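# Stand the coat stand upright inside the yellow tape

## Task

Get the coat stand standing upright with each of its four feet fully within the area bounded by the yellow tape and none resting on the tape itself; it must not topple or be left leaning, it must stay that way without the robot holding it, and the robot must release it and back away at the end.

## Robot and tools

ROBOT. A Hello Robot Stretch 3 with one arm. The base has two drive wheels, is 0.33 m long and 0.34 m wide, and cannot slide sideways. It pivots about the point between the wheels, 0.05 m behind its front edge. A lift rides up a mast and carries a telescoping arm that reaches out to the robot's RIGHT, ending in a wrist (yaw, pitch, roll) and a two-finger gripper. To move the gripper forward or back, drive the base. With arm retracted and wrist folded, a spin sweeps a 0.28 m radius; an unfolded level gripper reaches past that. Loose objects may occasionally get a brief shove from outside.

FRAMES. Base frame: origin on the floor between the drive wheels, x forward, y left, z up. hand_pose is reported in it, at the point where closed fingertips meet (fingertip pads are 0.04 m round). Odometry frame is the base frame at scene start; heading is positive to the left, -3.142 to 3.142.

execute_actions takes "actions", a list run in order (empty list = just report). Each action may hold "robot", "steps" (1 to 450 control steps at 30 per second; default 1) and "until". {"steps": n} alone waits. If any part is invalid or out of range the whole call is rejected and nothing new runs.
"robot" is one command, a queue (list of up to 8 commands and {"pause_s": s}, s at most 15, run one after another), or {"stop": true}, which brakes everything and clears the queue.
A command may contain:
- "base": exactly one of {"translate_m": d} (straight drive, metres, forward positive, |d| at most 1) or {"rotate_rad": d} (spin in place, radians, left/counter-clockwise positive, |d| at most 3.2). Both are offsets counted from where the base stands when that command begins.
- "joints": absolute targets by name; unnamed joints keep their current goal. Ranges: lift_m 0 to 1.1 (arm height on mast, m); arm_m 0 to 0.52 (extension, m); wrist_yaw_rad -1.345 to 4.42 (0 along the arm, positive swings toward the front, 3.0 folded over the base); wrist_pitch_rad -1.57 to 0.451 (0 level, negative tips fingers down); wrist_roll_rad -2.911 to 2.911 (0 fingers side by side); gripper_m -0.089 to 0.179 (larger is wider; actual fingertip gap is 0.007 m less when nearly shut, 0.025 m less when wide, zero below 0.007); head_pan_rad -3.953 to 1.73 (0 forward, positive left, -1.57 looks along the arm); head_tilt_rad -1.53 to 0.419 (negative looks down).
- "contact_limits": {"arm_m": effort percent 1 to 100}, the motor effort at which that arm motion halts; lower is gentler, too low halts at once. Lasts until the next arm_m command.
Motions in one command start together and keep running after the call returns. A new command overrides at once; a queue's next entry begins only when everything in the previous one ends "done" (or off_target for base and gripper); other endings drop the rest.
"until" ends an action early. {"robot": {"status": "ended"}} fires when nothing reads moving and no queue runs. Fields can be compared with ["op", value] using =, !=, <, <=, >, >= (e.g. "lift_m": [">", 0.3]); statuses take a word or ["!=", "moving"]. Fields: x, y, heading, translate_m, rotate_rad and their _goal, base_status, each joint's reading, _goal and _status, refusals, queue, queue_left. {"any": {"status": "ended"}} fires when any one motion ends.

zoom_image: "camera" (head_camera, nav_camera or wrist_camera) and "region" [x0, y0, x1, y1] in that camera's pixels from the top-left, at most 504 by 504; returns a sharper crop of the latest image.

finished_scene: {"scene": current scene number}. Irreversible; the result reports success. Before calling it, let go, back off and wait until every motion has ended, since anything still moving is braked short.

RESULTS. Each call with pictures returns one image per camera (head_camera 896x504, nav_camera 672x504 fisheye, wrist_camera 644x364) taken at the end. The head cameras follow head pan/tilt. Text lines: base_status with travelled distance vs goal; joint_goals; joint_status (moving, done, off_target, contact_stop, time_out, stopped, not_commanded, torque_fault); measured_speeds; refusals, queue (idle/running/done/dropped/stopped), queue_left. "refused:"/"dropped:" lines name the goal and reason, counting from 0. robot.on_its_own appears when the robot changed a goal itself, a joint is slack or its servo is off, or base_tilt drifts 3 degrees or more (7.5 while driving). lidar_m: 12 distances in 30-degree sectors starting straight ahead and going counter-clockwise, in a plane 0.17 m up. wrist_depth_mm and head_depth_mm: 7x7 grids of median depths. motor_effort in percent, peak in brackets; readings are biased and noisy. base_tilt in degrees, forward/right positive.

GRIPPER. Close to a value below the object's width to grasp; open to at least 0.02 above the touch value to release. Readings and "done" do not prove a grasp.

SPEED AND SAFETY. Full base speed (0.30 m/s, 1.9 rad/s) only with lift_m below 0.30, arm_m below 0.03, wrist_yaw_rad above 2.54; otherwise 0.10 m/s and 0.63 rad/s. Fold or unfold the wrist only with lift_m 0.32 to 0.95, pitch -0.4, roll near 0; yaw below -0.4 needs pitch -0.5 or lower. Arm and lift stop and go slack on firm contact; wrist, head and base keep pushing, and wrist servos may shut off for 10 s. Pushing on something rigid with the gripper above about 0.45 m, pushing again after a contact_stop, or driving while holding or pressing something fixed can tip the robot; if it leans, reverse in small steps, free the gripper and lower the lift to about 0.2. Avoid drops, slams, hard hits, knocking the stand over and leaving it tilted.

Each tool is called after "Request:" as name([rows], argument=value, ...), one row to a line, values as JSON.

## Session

Request:
execute_actions([
  {"robot":{"joints":{"head_tilt_rad":-0.75,"wrist_pitch_rad":-0.4}},"steps":100,"until":{"robot":{"status":"ended"}}},
])

Scene clock: 0.97 s.
robot.base_odometry: x=+0.000 y=+0.000 heading=+0.000 (m, m, rad; robot's odometry frame)
robot.turned_by_wheels: +0.000 (rad since the last result)
robot.turned_by_imu: +0.000 (rad since the last result)
robot.base_tilt: forward=+0.1 right=-1.9 (deg)
robot.lidar_m: 0.96 2.41 1.55 1.59 1.90 1.18 1.45 1.16 1.92 1.88 2.04 2.74
robot.head_depth_mm: 2293 2482 2552 1970 1594 1345 1158 / 2287 2453 2390 1923 1565 1348 1162 / 2362 2562 2613 1987 1562 1355 1165 / 2369 2578 2596 1986 1620 1352 1167 / 2423 2630 2617 1995 1620 1357 1173 / 2818 3220 2626 2007 1630 1365 1168 / 3022 3278 2658 2009 1618 1368 1173
robot.base_status: not_commanded
robot.joint_positions: lift_m=+0.378 arm_m=+0.002 wrist_yaw_rad=+3.021 wrist_pitch_rad=-0.423 wrist_roll_rad=-0.018 gripper_m=+0.037 head_pan_rad=-0.012 head_tilt_rad=-0.740
robot.joint_goals: lift_m=+0.378 arm_m=+0.002 wrist_yaw_rad=+3.021 wrist_pitch_rad=-0.400 wrist_roll_rad=-0.018 gripper_m=+0.037 head_pan_rad=-0.012 head_tilt_rad=-0.750
robot.joint_status: lift_m=not_commanded arm_m=not_commanded wrist_yaw_rad=not_commanded wrist_pitch_rad=done wrist_roll_rad=not_commanded gripper_m=not_commanded head_pan_rad=not_commanded head_tilt_rad=done
robot.measured_speeds: translate_m=+0.000 rotate_rad=+0.000 lift_m=+0.000 arm_m=+0.000 wrist_yaw_rad=+0.000 wrist_pitch_rad=+0.000 wrist_roll_rad=+0.000 head_pan_rad=+0.000 head_tilt_rad=+0.000
robot: refusals=0 queue=done queue_left=0
robot.motor_effort: left_wheel=-1(1) right_wheel=-1(0) lift_m=+44(45) arm_m=+0(0) wrist_yaw_rad=+0(0) wrist_pitch_rad=+11(12) wrist_roll_rad=+0(0) gripper_m=+0(0) head_pan_rad=+0(0) head_tilt_rad=-5(41) (%)
robot.hand_pose: x=+0.0056 y=+0.0753 z=+0.3896 quat_wxyz=(+0.189, +0.692, +0.109, +0.688) (m; robot's base frame)
robot.wrist_depth_mm: - - - - - - - / - - - - - - - / - - - - - - - / 862 893 930 938 938 904 930 / 752 755 - 745 758 745 755 / 642 626 - 635 - 618 636 / 543 557 - 563 547 548 540
pictures: head_camera (sideways: a quarter turn clockwise sets it upright), nav_camera (sideways: a quarter turn counterclockwise sets it upright), wrist_camera
camera_calibration (this result's frames):
head_camera: T_world_to_cam=[[-0.648954, -0.0185578, -0.760601, 1.0124], [-0.0478236, 0.998721, 0.016436, -0.0215119], [0.759323, 0.0470409, -0.649012, 0.797428], [0, 0, 0, 1]] pos_world=[0.0504666, 0.00276058, 1.28792]
nav_camera: T_world_to_cam=[[0.710703, 0.0157457, 0.703316, -0.881252], [-0.0137691, -0.999247, 0.0362847, 0.00291304], [0.703358, -0.0354716, -0.70995, 0.876521], [0, 0, 0, 1]] pos_world=[0.0098397, 0.0478784, 1.24198]
wrist_camera: T_world_to_cam=[[0.998302, -0.0559422, 0.0162546, 0.000205381], [-0.0197746, -0.587864, -0.808718, 0.389022], [0.054797, 0.807023, -0.587972, 0.32964], [0, 0, 0, 1]] pos_world=[-0.0105755, -0.0373233, 0.508425]
Images, in order (width x height): head_camera 896x504, nav_camera 672x504, wrist_camera 644x364.

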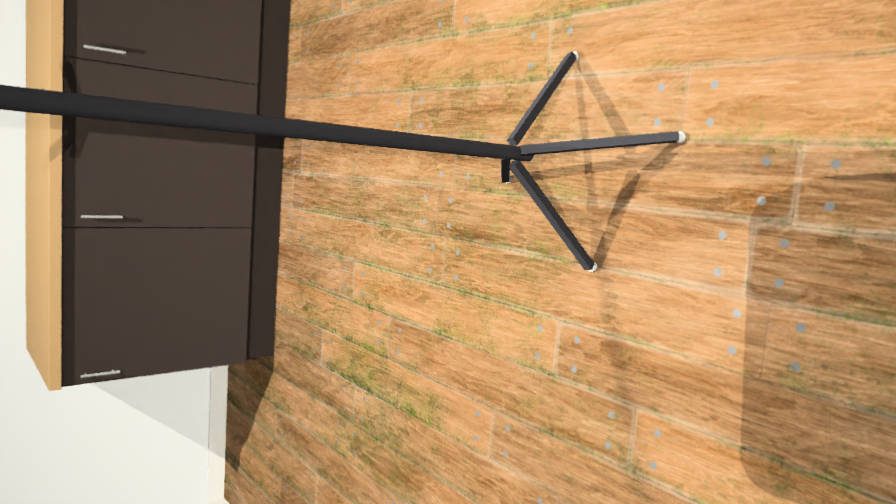

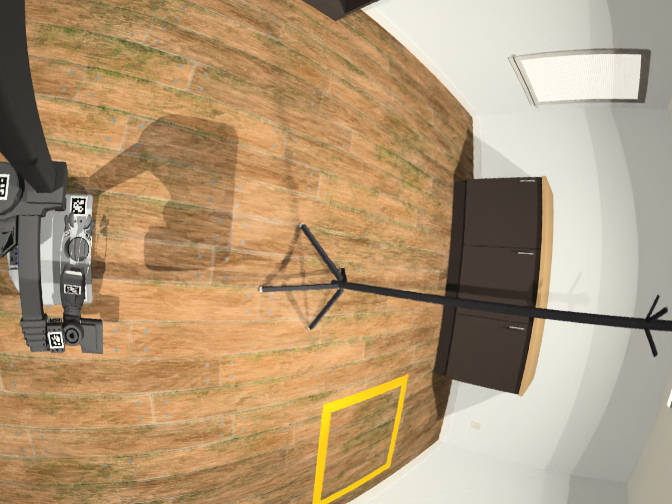

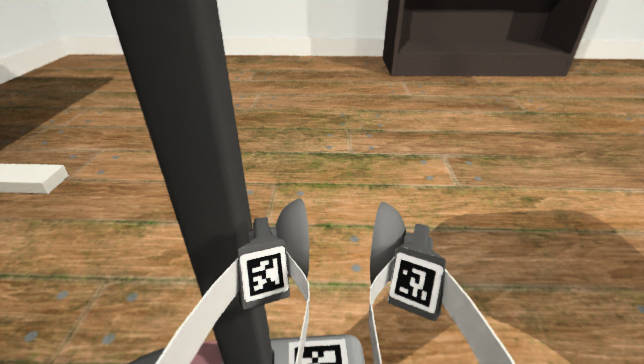

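Request:
execute_actions([
  {"robot":[{"base":{"rotate_rad":-0.505}},{"base":{"translate_m":0.54},"joints":{"wrist_yaw_rad":0,"gripper_m":0}},{"base":{"rotate_rad":2.4},"joints":{"head_pan_rad":-1.9,"head_tilt_rad":-0.9,"wrist_pitch_rad":0,"lift_m":0.19}},{"joints":{"arm_m":0.1}}],"steps":450,"until":{"robot":{"status":"ended"}}},
  {"steps":200,"until":{"robot":{"status":"ended"}}},
])

Scene clock: 24.80 s.
robot.base_odometry: x=+0.473 y=-0.261 heading=+1.895 (m, m, rad; robot's odometry frame)
robot.turned_by_wheels: +1.895 (rad since the last result)
robot.turned_by_imu: +1.872 (rad since the last result)
robot.base_tilt: forward=+0.2 right=-2.0 (deg)
robot.lidar_m: 2.10 1.72 1.95 1.55 1.80 1.69 1.72 2.18 0.60 0.48 2.22 1.75
robot.head_depth_mm: 1863 2155 2043 1693 1437 1252 1112 / 1893 2194 2047 1680 1443 1259 1112 / 1928 2230 2058 1703 1449 1261 1133 / 1952 2266 2067 1702 1417 1262 1081 / 523 2144 1894 1672 1453 1270 1122 / 2021 2379 2096 1720 1462 1276 1125 / 2087 2577 2098 1731 1477 1276 1126
robot.base_status: done (rotate_rad +2.3999 of +2.4000)
robot.joint_positions: lift_m=+0.191 arm_m=+0.100 wrist_yaw_rad=+0.002 wrist_pitch_rad=-0.025 wrist_roll_rad=-0.018 gripper_m=+0.000 head_pan_rad=-1.893 head_tilt_rad=-0.889
robot.joint_goals: lift_m=+0.190 arm_m=+0.100 wrist_yaw_rad=+0.000 wrist_pitch_rad=+0.000 wrist_roll_rad=-0.018 gripper_m=+0.000 head_pan_rad=-1.900 head_tilt_rad=-0.900
robot.joint_status: lift_m=done arm_m=done wrist_yaw_rad=done wrist_pitch_rad=done wrist_roll_rad=not_commanded gripper_m=done head_pan_rad=done head_tilt_rad=done
robot.measured_speeds: translate_m=+0.000 rotate_rad=+0.000 lift_m=+0.000 arm_m=+0.000 wrist_yaw_rad=+0.000 wrist_pitch_rad=+0.000 wrist_roll_rad=+0.000 head_pan_rad=+0.000 head_tilt_rad=+0.000
robot: refusals=0 queue=done queue_left=0
robot.motor_effort: left_wheel=-3(8) right_wheel=+3(8) lift_m=+25(43) arm_m=+4(4) wrist_yaw_rad=-2(3) wrist_pitch_rad=+12(11) wrist_roll_rad=+0(0) gripper_m=-2(80) head_pan_rad=-3(40) head_tilt_rad=-5(20) (%)
robot.hand_pose: x=-0.0209 y=-0.5002 z=+0.2988 quat_wxyz=(+0.714, +0.010, -0.700, -0.008) (m; robot's base frame)
robot.wrist_depth_mm: - - - - - - - / - - - - 245 - - / - - - - 251 - - / - - - - - - - / - 983 - - 264 - - / 689 706 716 300 463 697 752 / 548 563 524 536 511 515 573
pictures: head_camera (sideways: a quarter turn clockwise sets it upright), nav_camera (sideways: a quarter turn counterclockwise sets it upright), wrist_camera
camera_calibration (this result's frames):
head_camera: T_world_to_cam=[[0.21409, 0.723628, -0.656146, 0.871009], [0.964565, -0.262652, 0.0250565, -0.0389064], [-0.154207, -0.63826, -0.754217, 0.939831], [0, 0, 0, 1]] pos_world=[-0.00401776, -0.0406483, 1.28132]
nav_camera: T_world_to_cam=[[-0.232738, -0.772869, 0.590345, -0.728295], [-0.948928, 0.313408, 0.0362028, 0.00873111], [-0.212999, -0.551769, -0.806339, 1.00745], [0, 0, 0, 1]] pos_world=[0.0533697, -0.00973224, 1.24198]
wrist_camera: T_world_to_cam=[[-0.997653, -0.0555605, 0.0400295, -0.0526377], [-0.0516331, 0.22635, -0.972677, 0.432406], [0.0449817, -0.97246, -0.228688, -0.255531], [0, 0, 0, 1]] pos_world=[-0.0186935, -0.349293, 0.364262]
Images, in order (width x height): head_camera 896x504, nav_camera 672x504, wrist_camera 644x364.

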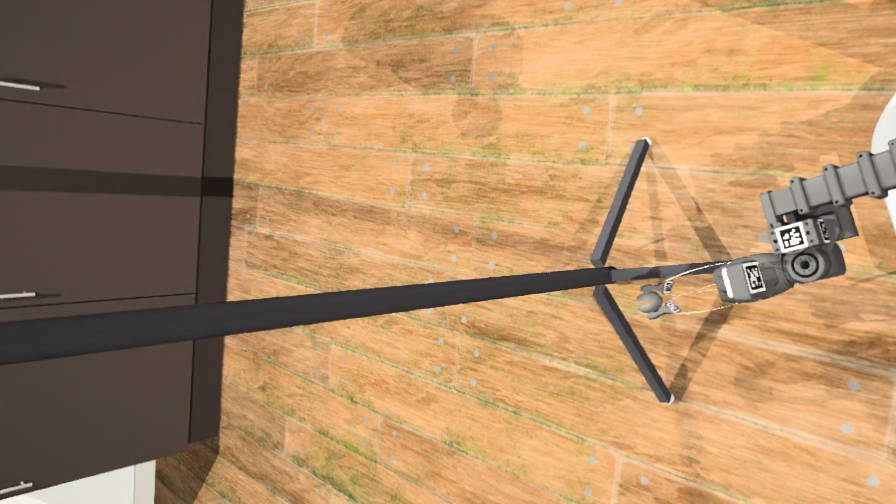

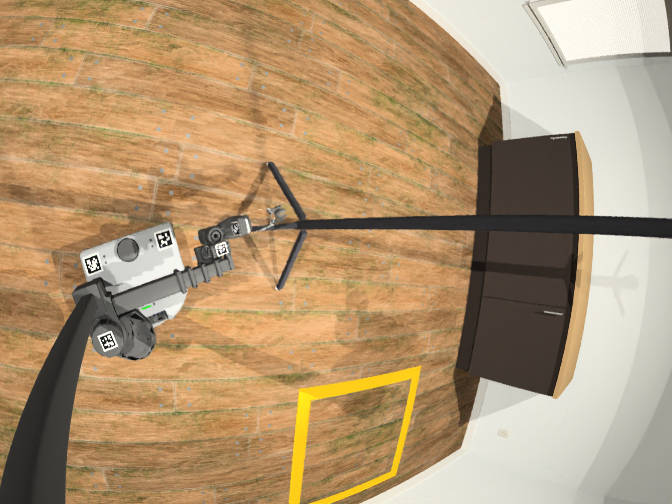

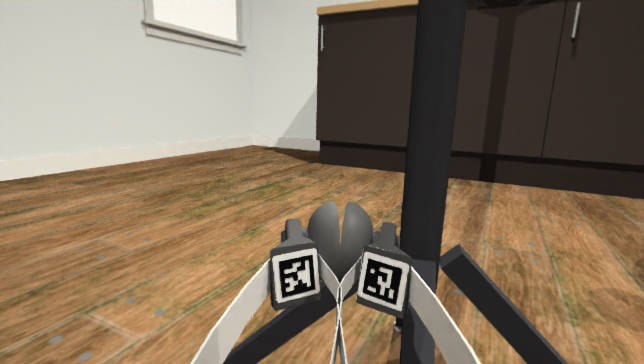

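Request:
execute_actions([
  {"robot":[{"joints":{"lift_m":0.21}},{"joints":{"arm_m":0.375,"wrist_yaw_rad":-0.1,"head_tilt_rad":-1.1}},{"base":{"translate_m":-1}}],"steps":450,"until":{"robot":{"status":"ended"}}},
  {"steps":200,"until":{"robot":{"status":"ended"}}},
])

Scene clock: 45.80 s.
robot.base_odometry: x=+0.793 y=-1.209 heading=+1.895 (m, m, rad; robot's odometry frame)
robot.turned_by_wheels: +0.000 (rad since the last result)
robot.turned_by_imu: +0.000 (rad since the last result)
robot.base_tilt: forward=+0.0 right=-2.0 (deg)
robot.lidar_m: 2.71 2.52 1.98 1.23 0.84 0.78 0.79 1.01 0.59 0.49 2.32 2.67
robot.head_depth_mm: 2137 1879 1623 1448 1304 1183 1106 / 2175 1887 1635 1459 1304 1203 - / 2180 1903 1641 1463 1325 - - / 1749 1908 1658 1495 1302 1210 1086 / 1773 1870 1604 1404 1309 1201 1092 / 578 1877 1676 1482 1329 1204 1096 / 1826 1951 1694 1493 1331 1205 1100
robot.base_status: done (translate_m -1.0000 of -1.0000)
robot.joint_positions: lift_m=+0.209 arm_m=+0.375 wrist_yaw_rad=+0.329 wrist_pitch_rad=-0.024 wrist_roll_rad=-0.018 gripper_m=+0.000 head_pan_rad=-1.893 head_tilt_rad=-1.087
robot.joint_goals: lift_m=+0.210 arm_m=+0.375 wrist_yaw_rad=+0.324 wrist_pitch_rad=+0.000 wrist_roll_rad=-0.018 gripper_m=+0.000 head_pan_rad=-1.900 head_tilt_rad=-1.100
robot.joint_status: lift_m=done arm_m=done wrist_yaw_rad=done wrist_pitch_rad=done wrist_roll_rad=not_commanded gripper_m=done head_pan_rad=done head_tilt_rad=done
robot.measured_speeds: translate_m=+0.000 rotate_rad=+0.000 lift_m=+0.000 arm_m=+0.000 wrist_yaw_rad=+0.000 wrist_pitch_rad=+0.000 wrist_roll_rad=+0.000 head_pan_rad=+0.000 head_tilt_rad=+0.000
robot: refusals=0 queue=done queue_left=0
robot.on_its_own: wrist_yaw_rad is held at +0.324, not at your -0.100, by its stall guard, which is not easing now
robot.motor_effort: left_wheel=+5(26) right_wheel=-13(67) lift_m=+61(65) arm_m=+4(11) wrist_yaw_rad=-4(27) wrist_pitch_rad=+12(13) wrist_roll_rad=+0(0) gripper_m=-2(3) head_pan_rad=-3(3) head_tilt_rad=-6(24) (%)
robot.hand_pose: x=+0.0611 y=-0.7616 z=+0.3180 quat_wxyz=(+0.706, +0.123, -0.689, +0.108) (m; robot's base frame)
robot.wrist_depth_mm: - - - - - - 974 / - - - - - - 995 / - - - - - - - / - - - - - - 993 / - - - - - - - / 716 722 773 676 833 793 790 / 566 576 565 586 596 596 607
pictures: head_camera (sideways: a quarter turn clockwise sets it upright), nav_camera (sideways: a quarter turn counterclockwise sets it upright), wrist_camera
camera_calibration (this result's frames):
head_camera: T_world_to_cam=[[0.250561, 0.832131, -0.494749, 0.660516], [0.962581, -0.268636, 0.0356633, -0.0526953], [-0.103231, -0.485172, -0.868304, 1.08784], [0, 0, 0, 1]] pos_world=[-0.00247721, -0.0360034, 1.27324]
nav_camera: T_world_to_cam=[[-0.264787, -0.868097, 0.419874, -0.506035], [-0.951085, 0.306958, 0.0348539, 0.0105096], [-0.15914, -0.390107, -0.906913, 1.13784], [0, 0, 0, 1]] pos_world=[0.0570797, 0.00136477, 1.24402]
wrist_camera: T_world_to_cam=[[-0.927077, -0.372719, 0.0401074, -0.23202], [-0.121082, 0.196468, -0.973005, 0.496104], [0.354778, -0.906907, -0.22727, -0.478509], [0, 0, 0, 1]] pos_world=[0.0147327, -0.61791, 0.383266]
Images, in order (width x height): head_camera 896x504, nav_camera 672x504, wrist_camera 644x364.

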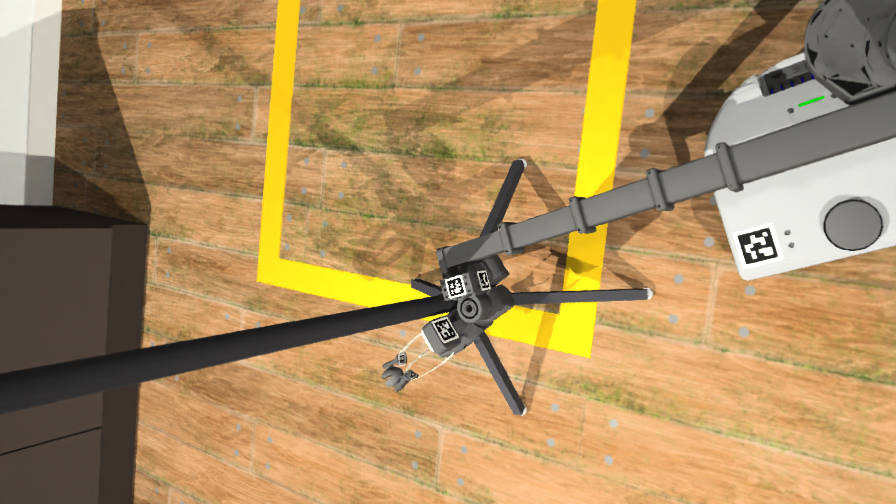

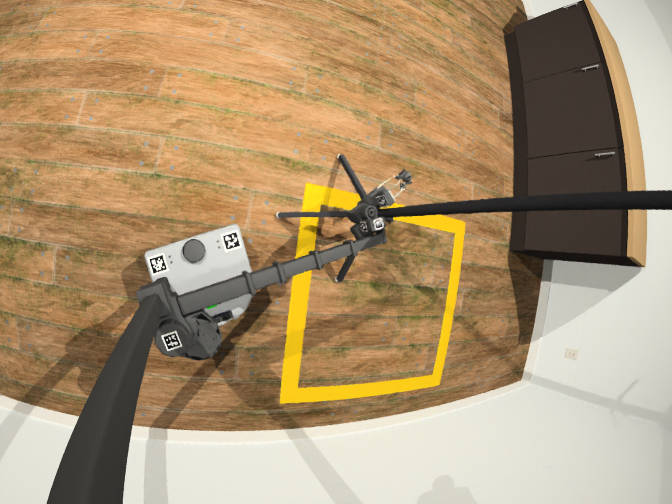

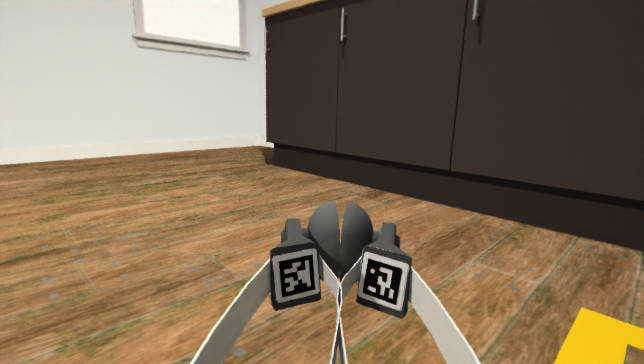

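Request:
execute_actions([
  {"robot":[{"base":{"translate_m":0.05}},{"joints":{"wrist_yaw_rad":-0.1}},{"base":{"translate_m":-0.4},"joints":{"arm_m":0.48}}],"steps":450,"until":{"robot":{"status":"ended"}}},
])

Scene clock: 62.00 s.
robot.base_odometry: x=+0.904 y=-1.540 heading=+1.897 (m, m, rad; robot's odometry frame)
robot.turned_by_wheels: +0.001 (rad since the last result)
robot.turned_by_imu: +0.002 (rad since the last result)
robot.base_tilt: forward=+0.1 right=-1.7 (deg)
robot.lidar_m: 3.06 2.21 2.49 0.74 0.50 0.46 0.47 0.60 0.67 0.54 2.14 2.99
robot.head_depth_mm: 2053 1868 1629 1449 1301 1182 1109 / 2092 1876 1642 1456 1305 1201 - / 2115 1892 1650 1460 1312 - - / 2143 1905 1654 1449 1295 1209 1078 / 1923 1827 1614 1430 1328 1197 1097 / 1622 1894 1679 1482 1338 1202 1097 / 1685 1937 1694 1484 1336 1206 1098
robot.base_status: done (translate_m -0.3999 of -0.4000)
robot.joint_positions: lift_m=+0.210 arm_m=+0.480 wrist_yaw_rad=-0.085 wrist_pitch_rad=-0.020 wrist_roll_rad=-0.020 gripper_m=+0.000 head_pan_rad=-1.894 head_tilt_rad=-1.089
robot.joint_goals: lift_m=+0.210 arm_m=+0.480 wrist_yaw_rad=-0.100 wrist_pitch_rad=+0.000 wrist_roll_rad=-0.020 gripper_m=+0.000 head_pan_rad=-1.900 head_tilt_rad=-1.100
robot.joint_status: lift_m=done arm_m=done wrist_yaw_rad=done wrist_pitch_rad=done wrist_roll_rad=not_commanded gripper_m=done head_pan_rad=done head_tilt_rad=done
robot.measured_speeds: translate_m=+0.000 rotate_rad=+0.000 lift_m=+0.000 arm_m=+0.000 wrist_yaw_rad=+0.000 wrist_pitch_rad=+0.000 wrist_roll_rad=+0.000 head_pan_rad=+0.000 head_tilt_rad=+0.000
robot: refusals=0 queue=done queue_left=0
robot.on_its_own: left_wheel is at rest, and its effort (+25) is outside its rest range (-18 to +18); right_wheel is at rest, and its effort (-51) is outside its rest range (-18 to +18); wrist_yaw_rad is at rest, and its effort (-13) is outside its rest range (-12 to +12)
robot.motor_effort: left_wheel=+25(37) right_wheel=-51(82) lift_m=+53(61) arm_m=+1(14) wrist_yaw_rad=-13(19) wrist_pitch_rad=+10(13) wrist_roll_rad=+1(2) gripper_m=-2(2) head_pan_rad=-3(3) head_tilt_rad=-6(6) (%)
robot.hand_pose: x=-0.0431 y=-0.8797 z=+0.3193 quat_wxyz=(+0.714, -0.022, -0.699, -0.037) (m; robot's base frame)
robot.wrist_depth_mm: - - - 995 - - - / - - - - - - - / - - - - - - - / - - - - - - - / - - - - - - - / 733 763 762 696 825 788 788 / 577 573 589 585 593 610 607
pictures: head_camera (sideways: a quarter turn clockwise sets it upright), nav_camera (sideways: a quarter turn counterclockwise sets it upright), wrist_camera
camera_calibration (this result's frames):
head_camera: T_world_to_cam=[[0.251468, 0.832804, -0.493155, 0.658434], [0.96236, -0.269415, 0.0357555, -0.0528139], [-0.103086, -0.483584, -0.869206, 1.08901], [0, 0, 0, 1]] pos_world=[-0.00248732, -0.0359471, 1.27317]
nav_camera: T_world_to_cam=[[-0.265678, -0.868629, 0.418209, -0.503861], [-0.950876, 0.307606, 0.0348349, 0.0105332], [-0.158902, -0.38841, -0.907683, 1.13884], [0, 0, 0, 1]] pos_world=[0.0571144, 0.00142742, 1.24405]
wrist_camera: T_world_to_cam=[[-0.998607, 0.0313459, 0.0424448, -0.0210334], [-0.0343259, 0.224995, -0.973755, 0.53694], [-0.0400731, -0.973856, -0.223606, -0.625388], [0, 0, 0, 1]] pos_world=[-0.0276344, -0.729187, 0.3839]
Images, in order (width x height): head_camera 896x504, nav_camera 672x504, wrist_camera 644x364.

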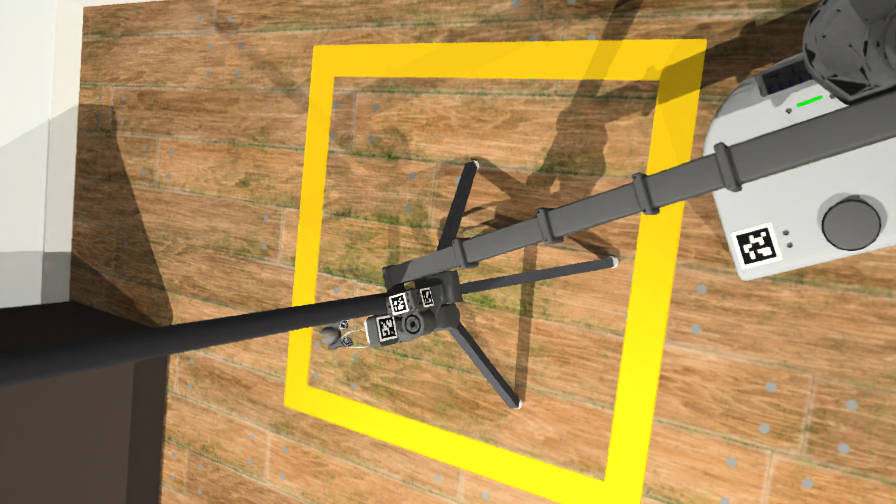

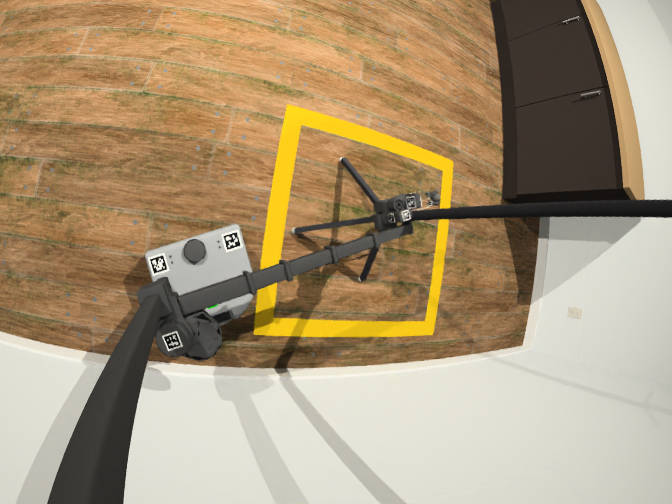

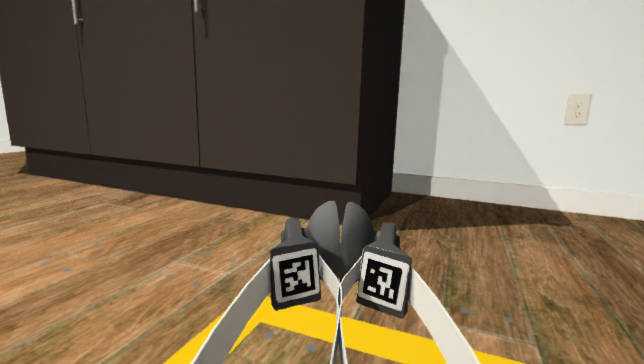

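Request:
execute_actions([
  {"robot":[{"joints":{"arm_m":0.52}},{"joints":{"arm_m":0.49,"wrist_yaw_rad":0.3}},{"base":{"translate_m":0.06}},{"base":{"translate_m":0.3},"joints":{"arm_m":0,"head_pan_rad":-2.2}}],"steps":450,"until":{"robot":{"status":"ended"}}},
])

Scene clock: 73.73 s.
robot.base_odometry: x=+0.790 y=-1.199 heading=+1.895 (m, m, rad; robot's odometry frame)
robot.turned_by_wheels: -0.001 (rad since the last result)
robot.turned_by_imu: -0.002 (rad since the last result)
robot.base_tilt: forward=+0.1 right=-1.9 (deg)
robot.lidar_m: 2.71 2.52 1.97 1.24 0.85 0.79 0.80 1.02 0.71 1.81 2.32 2.66
robot.head_depth_mm: 1663 1751 1630 1443 1306 1185 - / 2101 1874 1633 1459 1305 1202 - / 2213 1895 1647 1460 1311 1227 - / 2125 1872 1480 1446 1323 1233 1066 / 2204 1918 1666 1450 1324 1183 1094 / 2120 1914 1677 1482 1329 1204 1101 / 1643 1895 1685 1485 1332 1207 1101
robot.base_status: done (translate_m +0.3000 of +0.3000)
robot.joint_positions: lift_m=+0.210 arm_m=+0.002 wrist_yaw_rad=+0.299 wrist_pitch_rad=-0.021 wrist_roll_rad=-0.020 gripper_m=+0.000 head_pan_rad=-2.193 head_tilt_rad=-1.089
robot.joint_goals: lift_m=+0.210 arm_m=+0.000 wrist_yaw_rad=+0.300 wrist_pitch_rad=+0.000 wrist_roll_rad=-0.020 gripper_m=+0.000 head_pan_rad=-2.200 head_tilt_rad=-1.100
robot.joint_status: lift_m=done arm_m=done wrist_yaw_rad=done wrist_pitch_rad=done wrist_roll_rad=not_commanded gripper_m=done head_pan_rad=done head_tilt_rad=done
robot.measured_speeds: translate_m=+0.000 rotate_rad=+0.000 lift_m=+0.000 arm_m=+0.000 wrist_yaw_rad=+0.000 wrist_pitch_rad=+0.000 wrist_roll_rad=+0.000 head_pan_rad=+0.000 head_tilt_rad=+0.000
robot: refusals=0 queue=done queue_left=0
robot.motor_effort: left_wheel=-1(25) right_wheel=+1(49) lift_m=+53(54) arm_m=-5(15) wrist_yaw_rad=+1(12) wrist_pitch_rad=+10(10) wrist_roll_rad=+1(1) gripper_m=-1(2) head_pan_rad=-3(25) head_tilt_rad=-5(5) (%)
robot.hand_pose: x=+0.0538 y=-0.3916 z=+0.3190 quat_wxyz=(+0.708, +0.112, -0.691, +0.099) (m; robot's base frame)
robot.wrist_depth_mm: - - - - - - - / - - - - - - - / - - - - - - - / - - - - - - - / - - - - - - - / 752 764 743 688 825 789 807 / 573 568 584 598 593 616 622
pictures: head_camera (sideways: a quarter turn clockwise sets it upright), nav_camera (sideways: a quarter turn counterclockwise sets it upright), wrist_camera
camera_calibration (this result's frames):
head_camera: T_world_to_cam=[[0.485623, 0.721781, -0.493155, 0.657006], [0.840304, -0.540936, 0.0357555, -0.0520693], [-0.240958, -0.431764, -0.869206, 1.08985], [0, 0, 0, 1]] pos_world=[-0.0126949, -0.0318227, 1.27317]
nav_camera: T_world_to_cam=[[-0.509755, -0.751832, 0.418209, -0.502372], [-0.818079, 0.574049, 0.0348349, 0.00972309], [-0.266263, -0.324371, -0.907682, 1.13949], [0, 0, 0, 1]] pos_world=[0.0552715, -0.0136628, 1.24405]
wrist_camera: T_world_to_cam=[[-0.937889, -0.344336, 0.0423876, -0.0899707], [-0.116269, 0.196851, -0.973515, 0.423478], [0.326872, -0.917977, -0.22466, -0.143723], [0, 0, 0, 1]] pos_world=[0.011834, -0.246277, 0.383787]
Images, in order (width x height): head_camera 896x504, nav_camera 672x504, wrist_camera 644x364.

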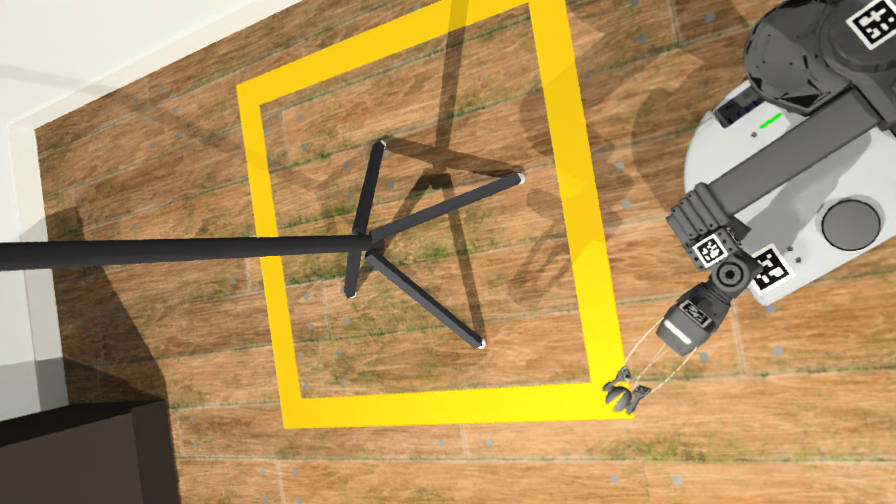

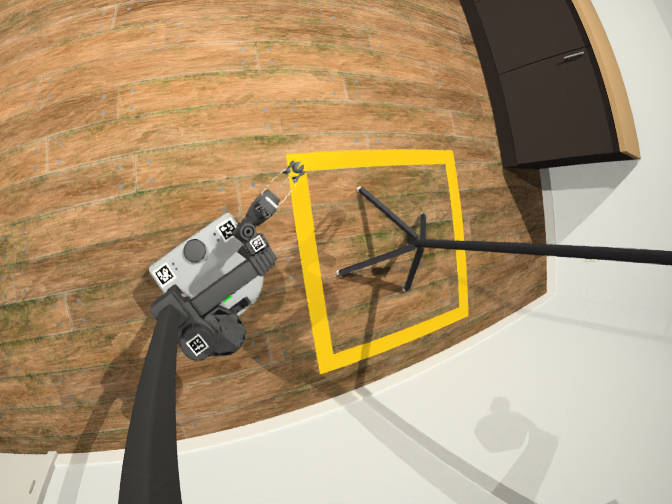

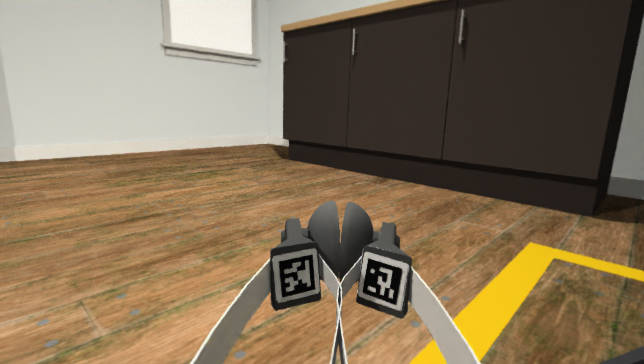

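Request:
finished_scene(scene=2)

The scene is finished: the task was done.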